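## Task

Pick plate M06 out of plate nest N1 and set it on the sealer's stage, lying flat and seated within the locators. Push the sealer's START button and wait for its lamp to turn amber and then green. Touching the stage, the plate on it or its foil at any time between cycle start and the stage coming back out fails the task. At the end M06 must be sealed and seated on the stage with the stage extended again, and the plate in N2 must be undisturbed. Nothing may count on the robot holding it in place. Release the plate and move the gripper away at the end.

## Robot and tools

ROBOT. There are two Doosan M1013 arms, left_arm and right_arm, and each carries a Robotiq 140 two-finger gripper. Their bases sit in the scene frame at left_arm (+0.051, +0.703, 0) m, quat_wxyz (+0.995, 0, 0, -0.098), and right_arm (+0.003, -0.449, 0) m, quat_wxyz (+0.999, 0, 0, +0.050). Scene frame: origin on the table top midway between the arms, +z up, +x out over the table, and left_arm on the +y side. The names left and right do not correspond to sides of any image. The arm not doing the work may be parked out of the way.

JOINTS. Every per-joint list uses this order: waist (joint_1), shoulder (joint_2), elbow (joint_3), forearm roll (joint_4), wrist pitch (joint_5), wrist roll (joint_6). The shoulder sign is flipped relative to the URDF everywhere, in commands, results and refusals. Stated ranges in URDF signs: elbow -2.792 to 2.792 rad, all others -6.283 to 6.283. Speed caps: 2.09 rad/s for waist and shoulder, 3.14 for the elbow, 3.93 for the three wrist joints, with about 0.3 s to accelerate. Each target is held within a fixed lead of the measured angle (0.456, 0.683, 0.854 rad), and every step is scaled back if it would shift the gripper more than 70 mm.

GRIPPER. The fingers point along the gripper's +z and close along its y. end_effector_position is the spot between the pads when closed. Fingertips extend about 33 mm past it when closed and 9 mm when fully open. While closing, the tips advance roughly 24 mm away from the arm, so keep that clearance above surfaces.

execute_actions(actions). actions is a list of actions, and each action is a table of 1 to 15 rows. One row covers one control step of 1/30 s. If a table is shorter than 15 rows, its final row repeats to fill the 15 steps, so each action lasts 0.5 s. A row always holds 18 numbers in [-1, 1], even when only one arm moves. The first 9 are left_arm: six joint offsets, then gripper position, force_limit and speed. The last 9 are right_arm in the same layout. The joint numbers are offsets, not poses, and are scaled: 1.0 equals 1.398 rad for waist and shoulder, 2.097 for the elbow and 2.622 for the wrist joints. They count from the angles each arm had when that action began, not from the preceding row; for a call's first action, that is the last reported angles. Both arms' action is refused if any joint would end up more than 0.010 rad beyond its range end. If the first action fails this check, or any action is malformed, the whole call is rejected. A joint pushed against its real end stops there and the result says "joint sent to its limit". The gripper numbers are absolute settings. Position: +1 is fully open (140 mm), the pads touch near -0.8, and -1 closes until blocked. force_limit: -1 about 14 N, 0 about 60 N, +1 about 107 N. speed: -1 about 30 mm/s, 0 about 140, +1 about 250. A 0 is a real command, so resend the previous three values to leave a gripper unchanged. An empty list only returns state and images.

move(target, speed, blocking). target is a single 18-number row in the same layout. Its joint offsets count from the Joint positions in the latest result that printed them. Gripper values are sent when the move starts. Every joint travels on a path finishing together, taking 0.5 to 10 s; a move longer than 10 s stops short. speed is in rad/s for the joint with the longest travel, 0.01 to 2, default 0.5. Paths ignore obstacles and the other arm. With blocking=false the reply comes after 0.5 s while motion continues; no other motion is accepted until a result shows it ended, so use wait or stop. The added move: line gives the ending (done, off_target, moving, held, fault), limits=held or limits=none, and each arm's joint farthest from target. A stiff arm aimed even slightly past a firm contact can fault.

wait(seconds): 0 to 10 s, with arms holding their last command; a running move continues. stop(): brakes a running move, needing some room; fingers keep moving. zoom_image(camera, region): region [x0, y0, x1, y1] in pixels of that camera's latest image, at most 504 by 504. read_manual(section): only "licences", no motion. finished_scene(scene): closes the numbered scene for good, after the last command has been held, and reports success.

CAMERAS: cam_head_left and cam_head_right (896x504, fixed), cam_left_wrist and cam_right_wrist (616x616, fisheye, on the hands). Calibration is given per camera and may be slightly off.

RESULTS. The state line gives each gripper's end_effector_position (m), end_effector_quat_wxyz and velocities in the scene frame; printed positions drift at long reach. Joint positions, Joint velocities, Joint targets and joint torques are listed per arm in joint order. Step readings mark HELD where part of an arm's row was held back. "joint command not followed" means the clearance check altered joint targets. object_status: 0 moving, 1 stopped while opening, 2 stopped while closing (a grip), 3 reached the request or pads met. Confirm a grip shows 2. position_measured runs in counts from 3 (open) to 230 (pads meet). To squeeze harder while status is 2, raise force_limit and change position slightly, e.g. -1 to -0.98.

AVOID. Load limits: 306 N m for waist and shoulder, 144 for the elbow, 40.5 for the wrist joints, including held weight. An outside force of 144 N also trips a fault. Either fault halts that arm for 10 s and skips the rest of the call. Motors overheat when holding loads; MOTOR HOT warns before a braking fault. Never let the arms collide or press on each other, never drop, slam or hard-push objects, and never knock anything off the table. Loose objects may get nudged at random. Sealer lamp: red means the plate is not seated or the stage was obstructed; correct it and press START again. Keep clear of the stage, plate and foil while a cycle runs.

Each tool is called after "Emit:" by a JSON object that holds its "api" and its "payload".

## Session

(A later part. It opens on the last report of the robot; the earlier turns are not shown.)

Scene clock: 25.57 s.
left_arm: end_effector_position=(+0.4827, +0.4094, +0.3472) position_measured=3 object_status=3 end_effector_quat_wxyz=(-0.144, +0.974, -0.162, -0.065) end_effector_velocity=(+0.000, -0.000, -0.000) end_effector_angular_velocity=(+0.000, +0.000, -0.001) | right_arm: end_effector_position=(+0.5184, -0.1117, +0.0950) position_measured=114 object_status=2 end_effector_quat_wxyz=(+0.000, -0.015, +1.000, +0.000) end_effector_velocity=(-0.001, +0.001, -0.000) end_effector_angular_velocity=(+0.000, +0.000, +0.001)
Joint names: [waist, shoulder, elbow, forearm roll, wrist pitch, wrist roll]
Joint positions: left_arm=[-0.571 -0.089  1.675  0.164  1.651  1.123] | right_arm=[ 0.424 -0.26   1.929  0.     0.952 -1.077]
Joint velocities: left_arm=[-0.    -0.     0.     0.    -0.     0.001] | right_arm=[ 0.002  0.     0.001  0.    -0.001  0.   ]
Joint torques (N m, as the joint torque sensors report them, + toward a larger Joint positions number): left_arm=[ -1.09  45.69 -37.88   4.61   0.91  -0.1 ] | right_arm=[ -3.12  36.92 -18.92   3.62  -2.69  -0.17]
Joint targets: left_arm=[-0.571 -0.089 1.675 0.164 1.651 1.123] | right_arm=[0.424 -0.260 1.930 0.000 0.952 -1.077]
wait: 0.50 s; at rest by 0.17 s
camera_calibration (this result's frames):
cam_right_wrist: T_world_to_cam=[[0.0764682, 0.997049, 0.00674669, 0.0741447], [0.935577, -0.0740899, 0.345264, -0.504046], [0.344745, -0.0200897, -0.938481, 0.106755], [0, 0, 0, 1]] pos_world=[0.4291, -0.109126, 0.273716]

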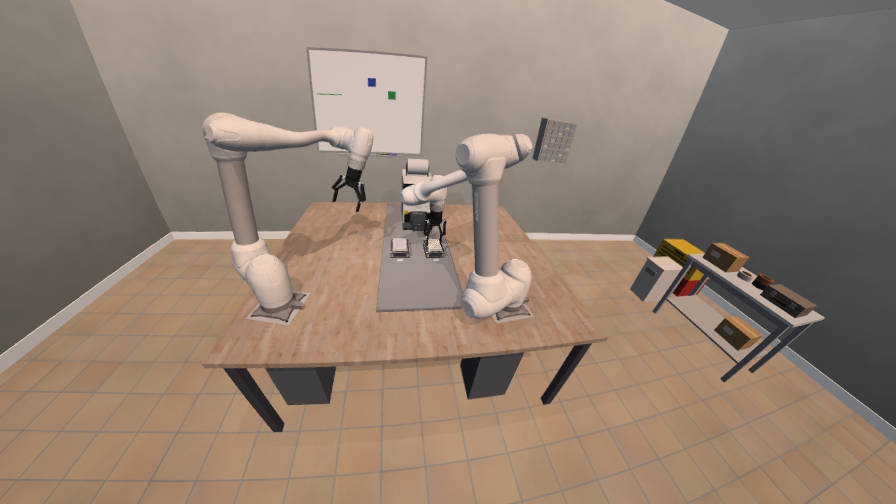

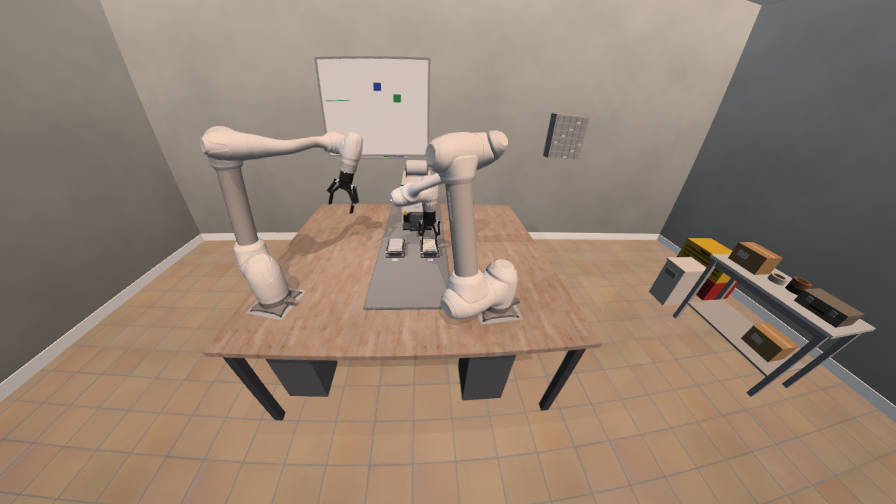

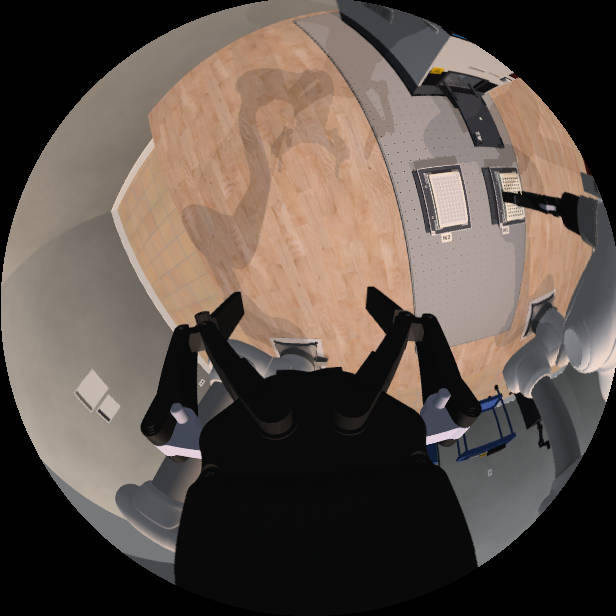

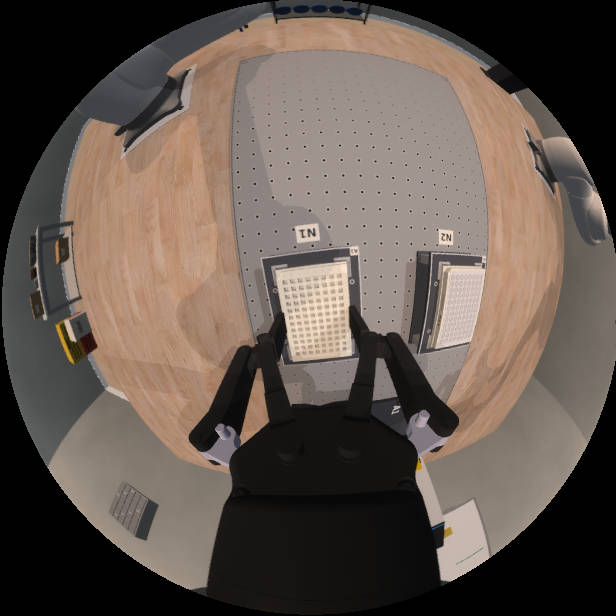

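Emit:
{"api": "move", "payload": {"target": [0,0,0,0,0,0,1,0,0, 0,0.0142,-0.008,0,0.014,0,-1,0,-0.5], "speed": 0.08}}

Emit:
{"api": "move", "payload": {"target": [0,0,0,0,0,0,1,0,0, 0,0.049,-0.042,0,0.0596,0,-1,0,-0.5], "speed": 0.3}}

Scene clock: 27.57 s.
left_arm: end_effector_position=(+0.4827, +0.4094, +0.3472) position_measured=3 object_status=3 end_effector_quat_wxyz=(-0.144, +0.974, -0.162, -0.065) end_effector_velocity=(-0.001, +0.000, -0.000) end_effector_angular_velocity=(+0.000, +0.002, -0.000) | right_arm: end_effector_position=(+0.5181, -0.1119, +0.1149) position_measured=116 object_status=2 end_effector_quat_wxyz=(-0.000, -0.015, +1.000, +0.000) end_effector_velocity=(-0.000, +0.000, +0.000) end_effector_angular_velocity=(-0.000, -0.000, +0.001)
Joint names: [waist, shoulder, elbow, forearm roll, wrist pitch, wrist roll]
Joint positions: left_arm=[-0.571 -0.089  1.675  0.164  1.651  1.123] | right_arm=[ 0.424 -0.24   1.913  0.     0.989 -1.077]
Joint velocities: left_arm=[ 0.    -0.    -0.    -0.001  0.001  0.001] | right_arm=[ 0.001  0.    -0.    -0.     0.     0.   ]
Joint torques (N m, as the joint torque sensors report them, + toward a larger Joint positions number): left_arm=[  0.96  46.31 -38.59   4.7    1.01  -0.1 ] | right_arm=[ -2.48  59.36 -34.26   3.49  -0.49  -0.21]
Joint targets: left_arm=[-0.571 -0.089 1.675 0.164 1.651 1.123] | right_arm=[0.424 -0.240 1.913 0.000 0.989 -1.077]
move: done; limits=none; left_arm: farthest joint: the waist, 0.000 radians from its target (0.000 radians at the start); right_arm: farthest joint: the elbow, 0.001 radians from its target (0.017 radians at the start)
camera_calibration (this result's frames):
cam_left_wrist: T_world_to_cam=[[-0.350526, -0.912, -0.213045, 0.608739], [-0.832341, 0.199071, 0.51728, 0.1367], [-0.429348, 0.358646, -0.828875, 0.536241], [0, 0, 0, 1]] pos_world=[0.557394, 0.335636, 0.503454]
cam_right_wrist: T_world_to_cam=[[0.0764667, 0.99705, 0.00667055, 0.0742435], [0.935618, -0.0740645, 0.345157, -0.510615], [0.344633, -0.0201519, -0.938521, 0.125598], [0, 0, 0, 1]] pos_world=[0.428778, -0.109312, 0.293623]

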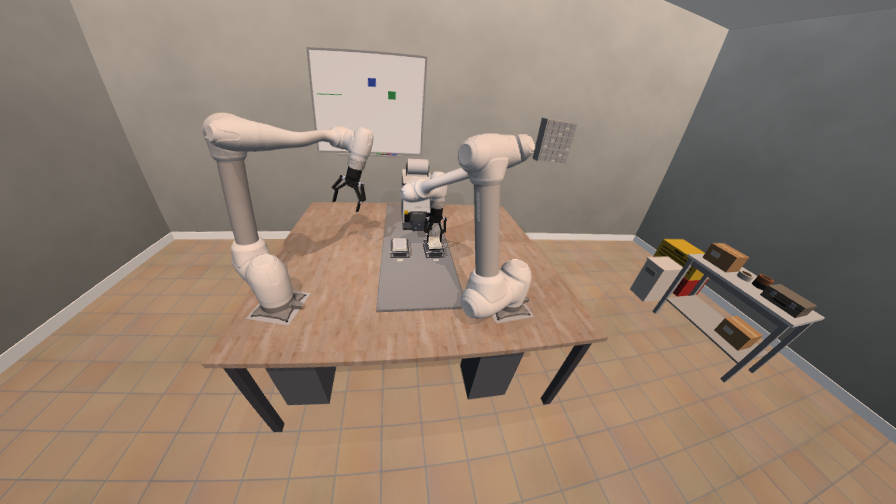

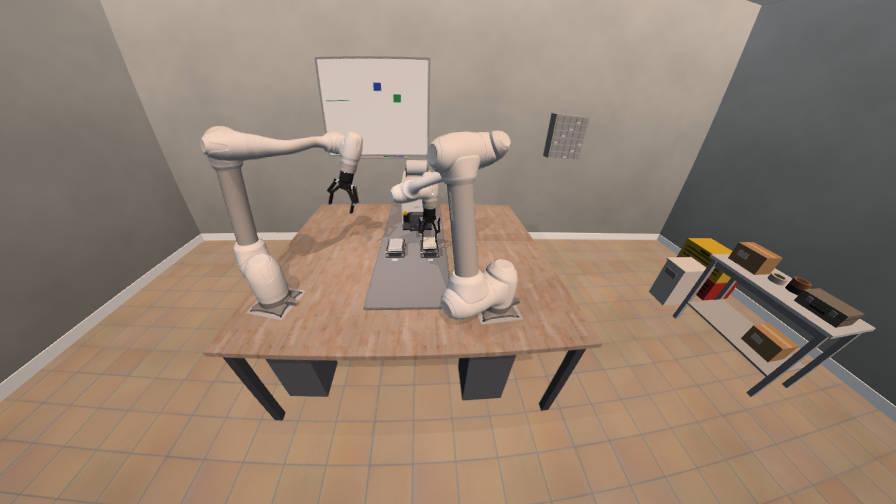

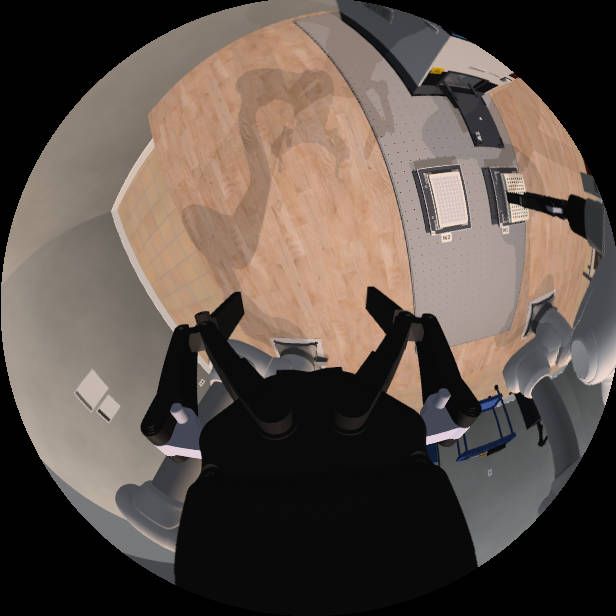

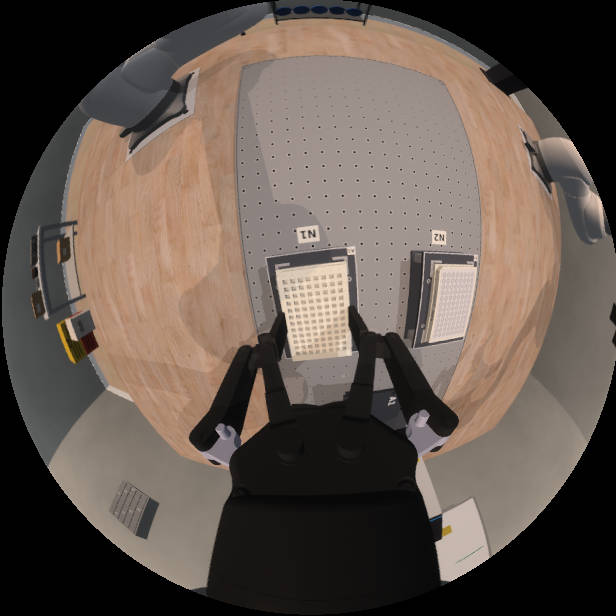

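Scene clock: 28.43 s.
left_arm: end_effector_position=(+0.4827, +0.4094, +0.3472) position_measured=3 object_status=3 end_effector_quat_wxyz=(-0.144, +0.974, -0.162, -0.065) end_effector_velocity=(-0.000, +0.000, +0.000) end_effector_angular_velocity=(+0.000, -0.000, +0.002) | right_arm: end_effector_position=(+0.5187, -0.1116, +0.2001) position_measured=116 object_status=2 end_effector_quat_wxyz=(+0.000, -0.015, +1.000, +0.000) end_effector_velocity=(+0.000, +0.000, +0.001) end_effector_angular_velocity=(+0.000, -0.002, +0.001)
Joint names: [waist, shoulder, elbow, forearm roll, wrist pitch, wrist roll]
Joint positions: left_arm=[-0.571 -0.089  1.675  0.164  1.651  1.123] | right_arm=[ 0.424 -0.172  1.825  0.     1.145 -1.077]
Joint velocities: left_arm=[-0.     0.    -0.     0.     0.    -0.002] | right_arm=[ 0.     0.001 -0.001 -0.001  0.    -0.   ]
Joint torques (N m, as the joint torque sensors report them, + toward a larger Joint positions number): left_arm=[ -0.48  45.56 -38.49   4.59   0.83  -0.21] | right_arm=[ -2.91  56.52 -37.21   3.79  -0.33  -0.35]
Joint targets: left_arm=[-0.571 -0.089 1.675 0.164 1.651 1.123] | right_arm=[0.424 -0.172 1.825 0.000 1.145 -1.077]
move: done; limits=none; left_arm: farthest joint: the waist, 0.000 radians from its target (0.000 radians at the start); right_arm: farthest joint: the waist, 0.000 radians from its target (0.000 radians at the start)
camera_calibration (this result's frames):
cam_left_wrist: T_world_to_cam=[[-0.350525, -0.912, -0.213046, 0.608739], [-0.832341, 0.199071, 0.51728, 0.1367], [-0.429348, 0.358646, -0.828874, 0.536241], [0, 0, 0, 1]] pos_world=[0.557394, 0.335636, 0.503454]
cam_right_wrist: T_world_to_cam=[[0.0764569, 0.99705, 0.00682884, 0.073234], [0.935538, -0.0741054, 0.345364, -0.540597], [0.344851, -0.0200168, -0.938444, 0.205245], [0, 0, 0, 1]] pos_world=[0.429371, -0.108971, 0.378814]

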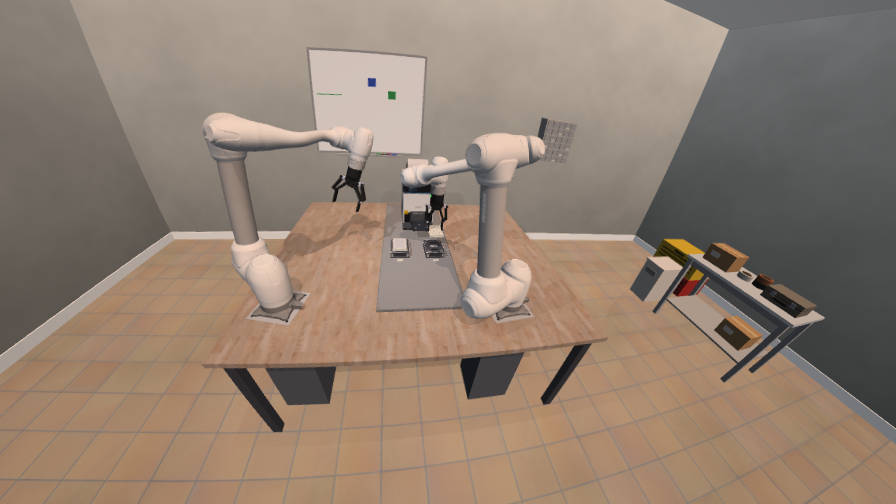

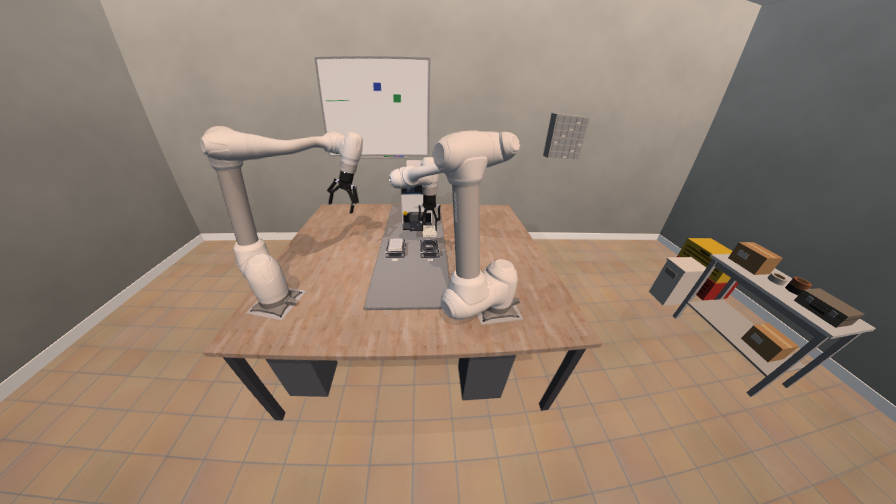

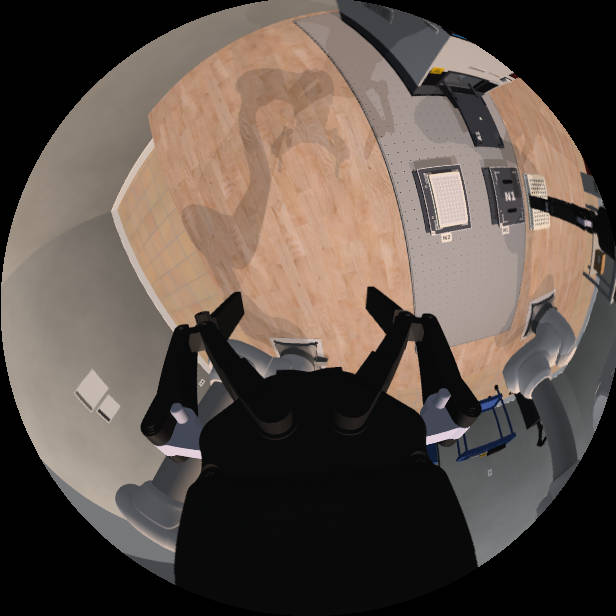

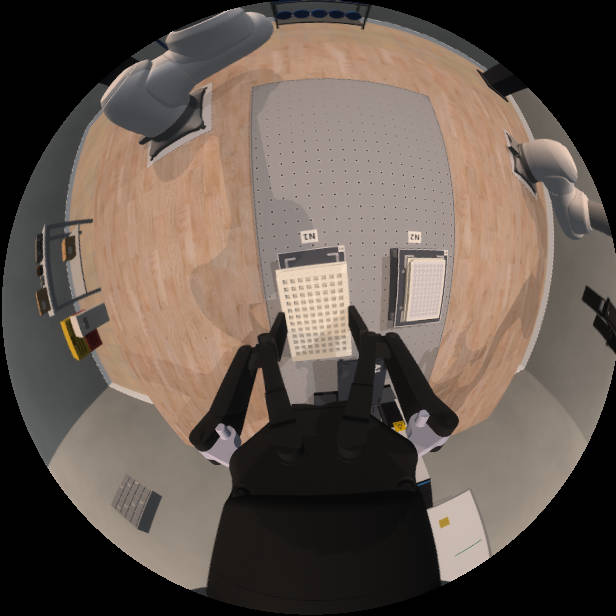

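Emit:
{"api": "move", "payload": {"target": [0,0,0,0,0,0,1,0,0, -0.0258,-0.2755,-0.234,0,0.04,-0.002,-1,0,-0.5], "speed": 0.4}}

Emit:
{"api": "zoom_image", "payload": {"camera": "cam_right_wrist", "region": [200, 200, 440, 420]}}

Emit:
{"api": "zoom_image", "payload": {"camera": "cam_head_left", "region": [380, 150, 470, 250]}}

Emit:
{"api": "zoom_image", "payload": {"camera": "cam_left_wrist", "region": [400, 20, 600, 220]}}

Scene clock: 31.23 s.
left_arm: end_effector_position=(+0.4827, +0.4094, +0.3472) position_measured=3 object_status=3 end_effector_quat_wxyz=(-0.144, +0.974, -0.162, -0.065) end_effector_velocity=(+0.000, +0.000, -0.000) end_effector_angular_velocity=(+0.001, -0.001, +0.001) | right_arm: end_effector_position=(+0.7456, -0.0163, +0.1705) position_measured=116 object_status=2 end_effector_quat_wxyz=(+0.000, +0.001, +1.000, +0.000) end_effector_velocity=(+0.001, +0.001, +0.001) end_effector_angular_velocity=(+0.001, -0.002, +0.000)
Joint names: [waist, shoulder, elbow, forearm roll, wrist pitch, wrist roll]
Joint positions: left_arm=[-0.571 -0.089  1.675  0.164  1.651  1.123] | right_arm=[ 0.388 -0.557  1.334  0.     1.25  -1.082]
Joint velocities: left_arm=[-0.    -0.001 -0.     0.001 -0.    -0.001] | right_arm=[ 0.001 -0.    -0.002 -0.    -0.     0.   ]
Joint torques (N m, as the joint torque sensors report them, + toward a larger Joint positions number): left_arm=[ -1.61  45.56 -38.48   4.38   0.9   -0.23] | right_arm=[ -2.78  92.82 -39.97   4.01  -0.41  -0.27]
Joint targets: left_arm=[-0.571 -0.089 1.675 0.164 1.651 1.123] | right_arm=[0.388 -0.557 1.334 0.000 1.250 -1.082]
move: done; limits=none; left_arm: farthest joint: the waist, 0.000 radians from its target (0.000 radians at the start); right_arm: farthest joint: the waist, 0.000 radians from its target (0.036 radians at the start)
camera_calibration (this result's frames):
cam_left_wrist: T_world_to_cam=[[-0.350525, -0.912, -0.213046, 0.608739], [-0.832341, 0.199071, 0.51728, 0.1367], [-0.429348, 0.358647, -0.828874, 0.536241], [0, 0, 0, 1]] pos_world=[0.557394, 0.335636, 0.503454]
cam_right_wrist: T_world_to_cam=[[0.107159, 0.994216, 0.00722628, -0.0618807], [0.932593, -0.103031, 0.345912, -0.733991], [0.344655, -0.0303283, -0.938239, 0.101075], [0, 0, 0, 1]] pos_world=[0.656311, -0.0110359, 0.349175]

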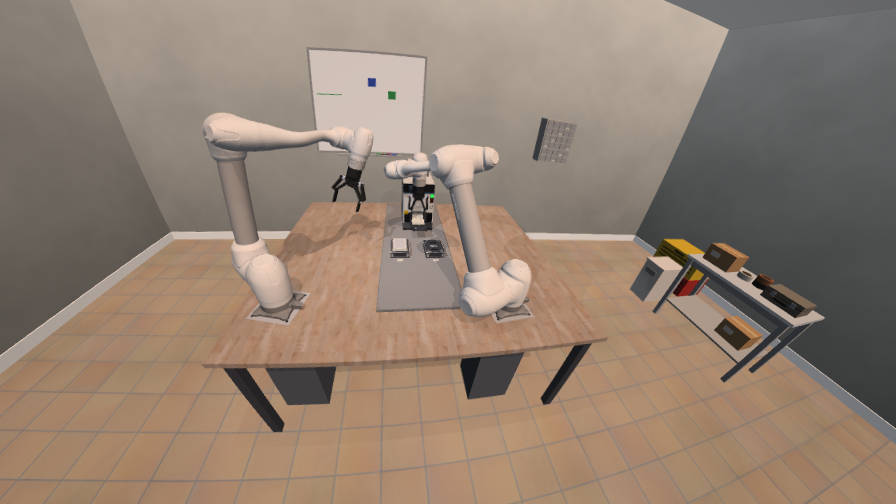

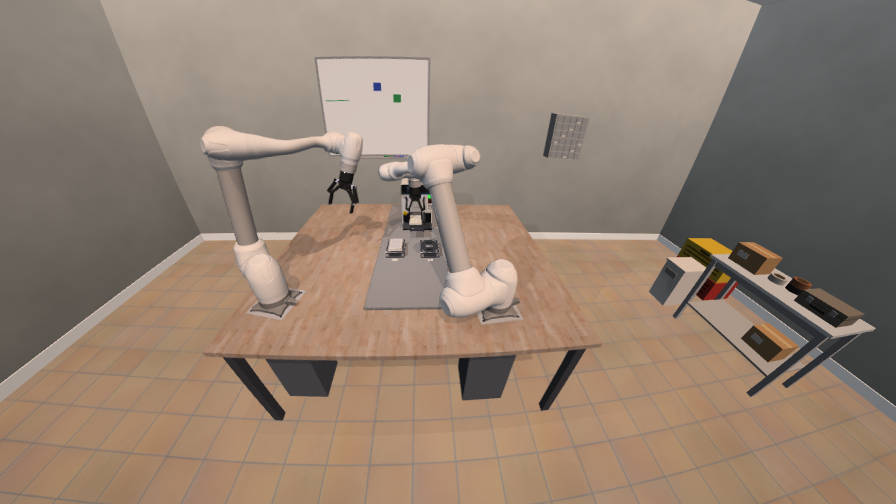

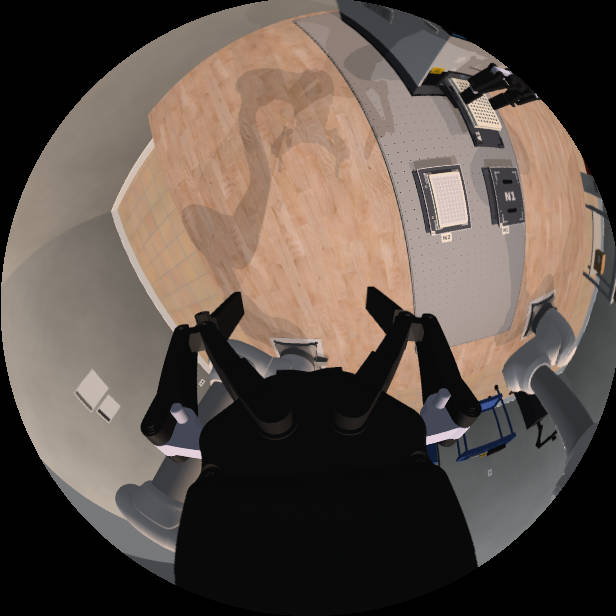

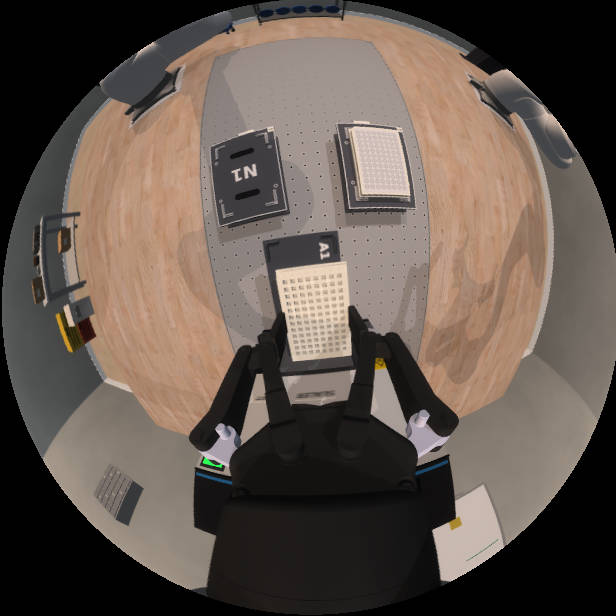

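Region (200, 200, 440, 420) of cam_right_wrist's 616x616 image, scaled by 2.100, with more detail than that image has; it fills the top 462 rows of this view, and the rest is white.

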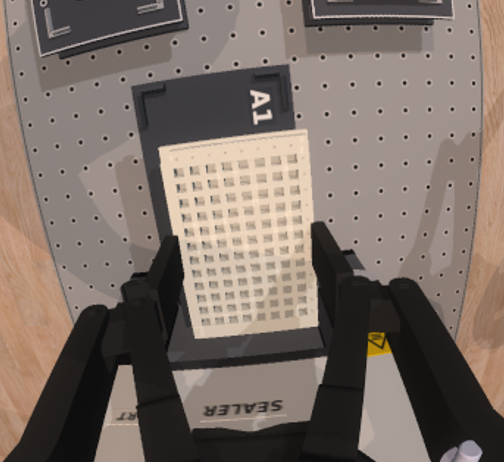

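Region (380, 150, 470, 250) of cam_head_left's 896x504 image, scaled by 5.040, with more detail than that image has; it fills the left 454 columns of this view, and the rest is white.

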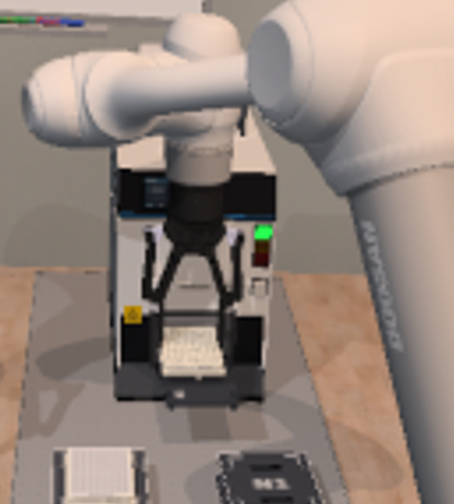

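Region (400, 20, 600, 220) of cam_left_wrist's 616x616 image, scaled by 2.520, with more detail than that image has.

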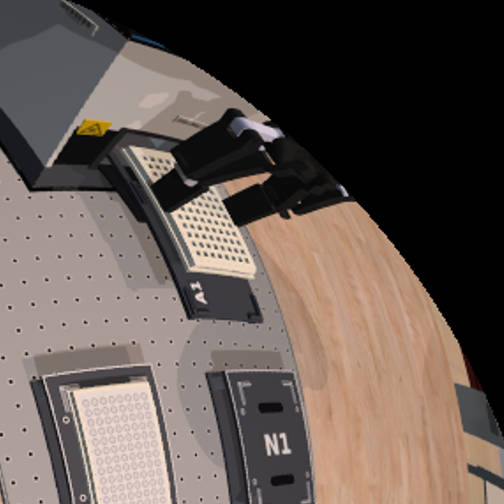

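Emit:
{"api": "move", "payload": {"target": [0,0,0,0,0,0,1,0,0, 0.004,0.0225,0.0426,0,-0.0219,0.002,-1,0,-0.5], "speed": 0.15}}

Emit:
{"api": "zoom_image", "payload": {"camera": "cam_right_wrist", "region": [230, 210, 410, 380]}}

Emit:
{"api": "zoom_image", "payload": {"camera": "cam_left_wrist", "region": [420, 50, 540, 170]}}

Scene clock: 34.63 s.
left_arm: end_effector_position=(+0.4827, +0.4094, +0.3472) position_measured=3 object_status=3 end_effector_quat_wxyz=(-0.144, +0.974, -0.162, -0.065) end_effector_velocity=(+0.000, -0.000, -0.000) end_effector_angular_velocity=(-0.001, +0.000, -0.000) | right_arm: end_effector_position=(+0.7188, -0.0252, +0.1507) position_measured=116 object_status=2 end_effector_quat_wxyz=(+0.001, +0.000, +1.000, +0.000) end_effector_velocity=(-0.002, +0.001, -0.001) end_effector_angular_velocity=(-0.001, +0.001, +0.002)
Joint names: [waist, shoulder, elbow, forearm roll, wrist pitch, wrist roll]
Joint positions: left_arm=[-0.571 -0.089  1.675  0.164  1.651  1.123] | right_arm=[ 0.393 -0.525  1.423  0.     1.192 -1.077]
Joint velocities: left_arm=[-0.    -0.     0.    -0.001 -0.001  0.   ] | right_arm=[ 0.003  0.     0.002 -0.    -0.     0.   ]
Joint torques (N m, as the joint torque sensors report them, + toward a larger Joint positions number): left_arm=[ -0.84  45.28 -37.93   4.57   0.99  -0.07] | right_arm=[-13.23  45.3    7.48  -2.32  11.85  -0.83]
Joint targets: left_arm=[-0.571 -0.089 1.675 0.164 1.651 1.123] | right_arm=[0.393 -0.525 1.423 0.000 1.192 -1.077]
move: done; limits=none; left_arm: farthest joint: the waist, 0.000 radians from its target (0.000 radians at the start); right_arm: farthest joint: the shoulder, 0.001 radians from its target (0.031 radians at the start)
camera_calibration (this result's frames):
cam_left_wrist: T_world_to_cam=[[-0.350526, -0.912, -0.213046, 0.608739], [-0.832341, 0.199071, 0.51728, 0.1367], [-0.429348, 0.358646, -0.828875, 0.536241], [0, 0, 0, 1]] pos_world=[0.557394, 0.335636, 0.503454]
cam_right_wrist: T_world_to_cam=[[0.106755, 0.994256, 0.00765446, -0.0498363], [0.932443, -0.102785, 0.34639, -0.70298], [0.345187, -0.0298416, -0.93806, 0.0910252], [0, 0, 0, 1]] pos_world=[0.629388, -0.0199895, 0.329273]

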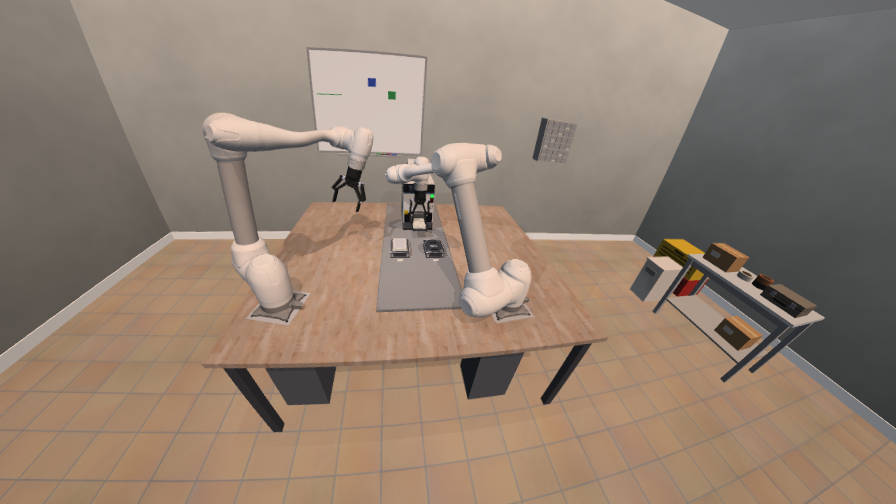

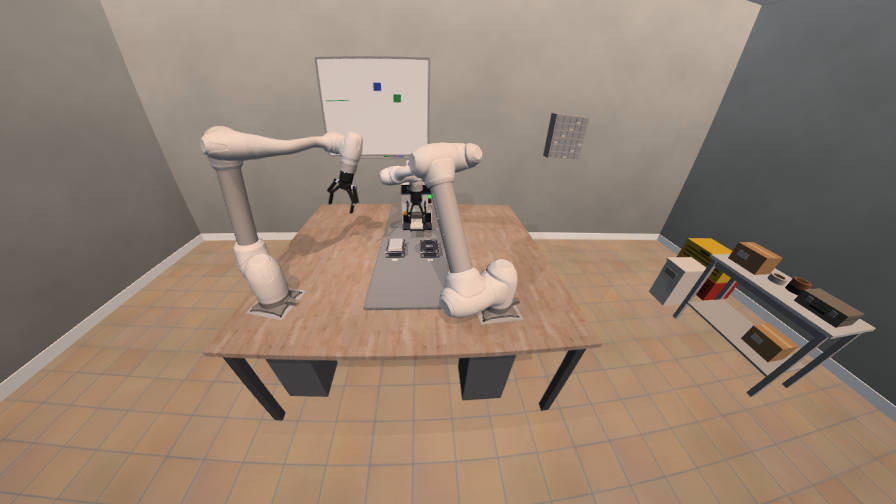

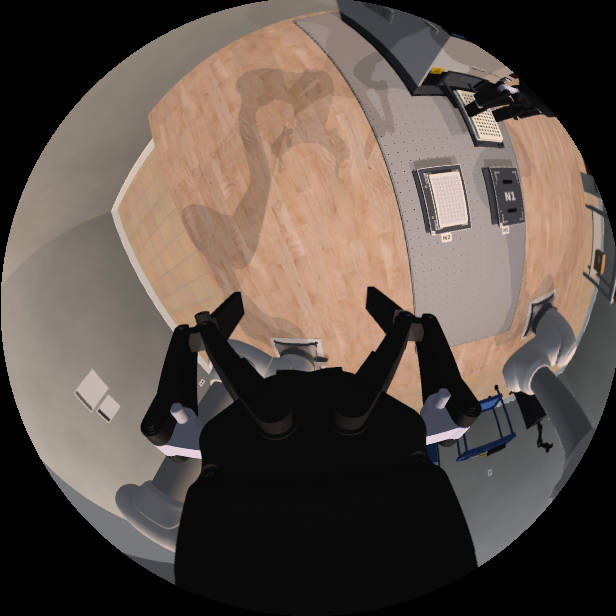

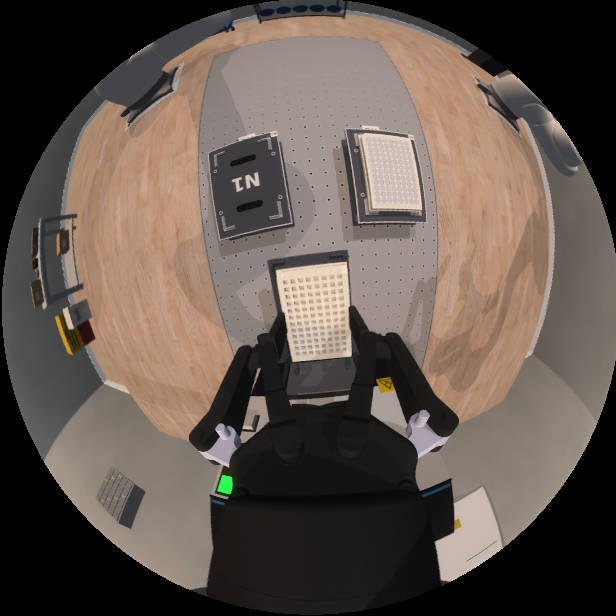

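Region (230, 210, 410, 380) of cam_right_wrist's 616x616 image, scaled by 2.800, with more detail than that image has.

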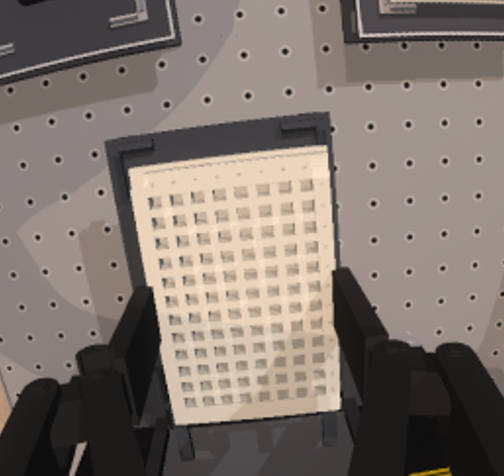

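Region (420, 50, 540, 170) of cam_left_wrist's 616x616 image, scaled by 4.200, with more detail than that image has.

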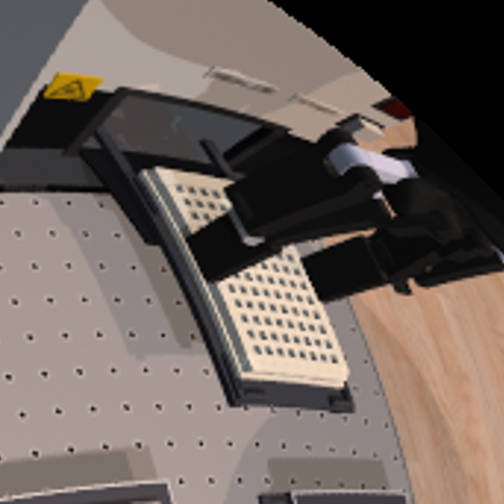

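Emit:
{"api": "execute_actions", "payload": {"actions": []}}

Emit:
{"api": "zoom_image", "payload": {"camera": "cam_head_right", "region": [380, 150, 460, 240]}}

Scene clock: 35.17 s.
left_arm: end_effector_position=(+0.4827, +0.4094, +0.3472) position_measured=3 object_status=3 end_effector_quat_wxyz=(-0.144, +0.974, -0.162, -0.065) end_effector_velocity=(-0.000, +0.000, +0.000) end_effector_angular_velocity=(+0.001, +0.001, +0.002) | right_arm: end_effector_position=(+0.7186, -0.0253, +0.1503) position_measured=116 object_status=2 end_effector_quat_wxyz=(+0.000, +0.000, +1.000, +0.000) end_effector_velocity=(+0.000, -0.000, -0.000) end_effector_angular_velocity=(-0.000, +0.001, -0.000)
Joint names: [waist, shoulder, elbow, forearm roll, wrist pitch, wrist roll]
Joint positions: left_arm=[-0.571 -0.089  1.675  0.164  1.651  1.123] | right_arm=[ 0.393 -0.525  1.423  0.     1.192 -1.077]
Joint velocities: left_arm=[ 0.    -0.    -0.    -0.     0.002 -0.001] | right_arm=[-0.    -0.001 -0.     0.     0.    -0.   ]
Joint torques (N m, as the joint torque sensors report them, + toward a larger Joint positions number): left_arm=[ -0.06  45.42 -38.4    4.47   0.94  -0.15] | right_arm=[-13.6   38.54  14.82  -2.55  13.62  -0.97]
Joint targets: left_arm=[-0.571 -0.089 1.675 0.164 1.651 1.123] | right_arm=[0.393 -0.525 1.423 0.000 1.192 -1.077]
camera_calibration (this result's frames):
cam_left_wrist: T_world_to_cam=[[-0.350526, -0.912, -0.213046, 0.60874], [-0.832341, 0.199071, 0.51728, 0.1367], [-0.429348, 0.358647, -0.828874, 0.536241], [0, 0, 0, 1]] pos_world=[0.557394, 0.335636, 0.503454]
cam_right_wrist: T_world_to_cam=[[0.106749, 0.994261, 0.00711394, -0.0495902], [0.932711, -0.102615, 0.345717, -0.702753], [0.344463, -0.0302698, -0.938312, 0.0913011], [0, 0, 0, 1]] pos_world=[0.62931, -0.0200436, 0.328975]

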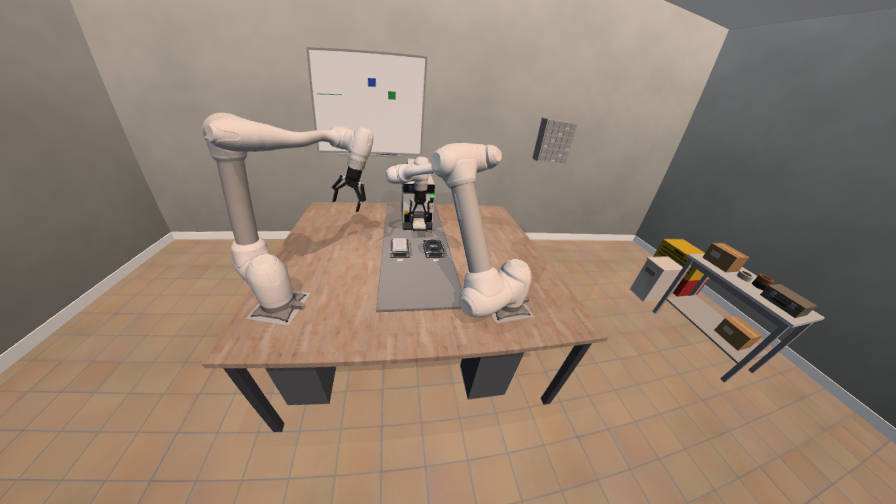

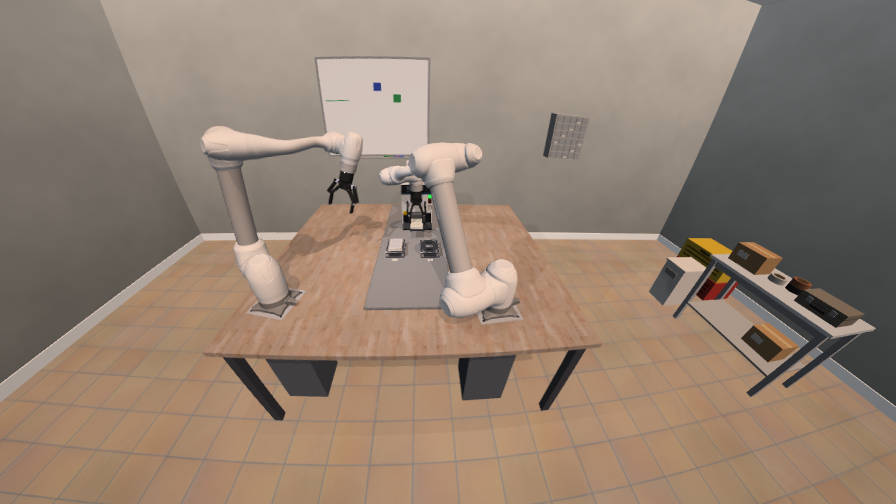

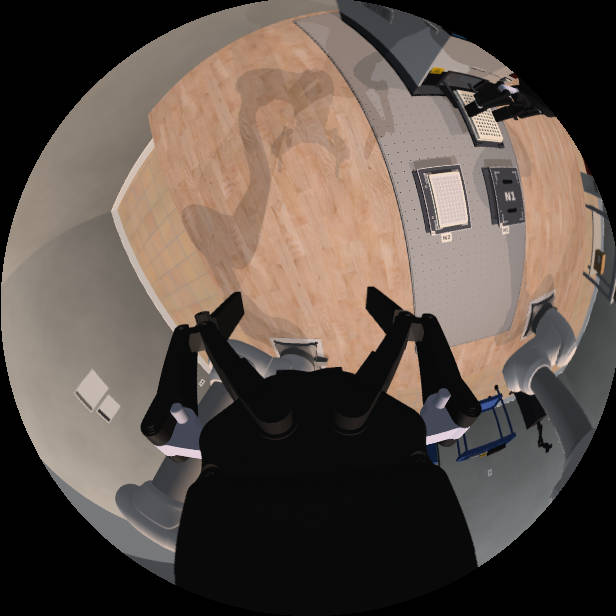

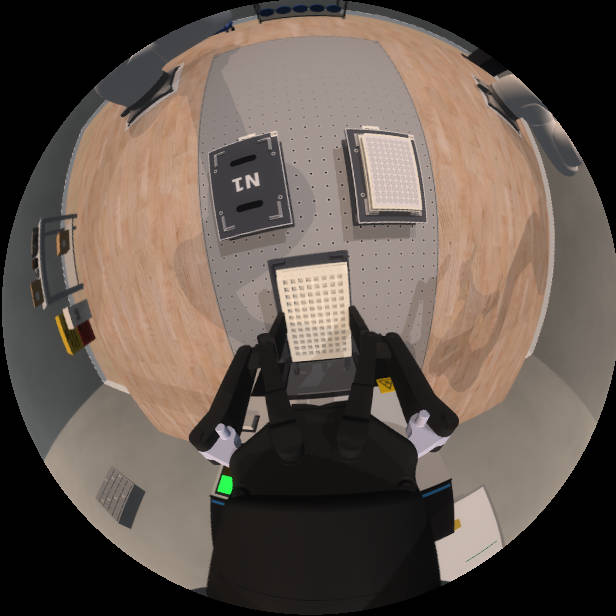

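Region (380, 150, 460, 240) of cam_head_right's 896x504 image, scaled by 5.600, with more detail than that image has.

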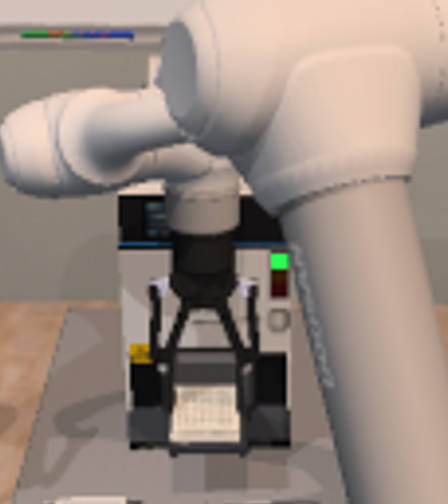

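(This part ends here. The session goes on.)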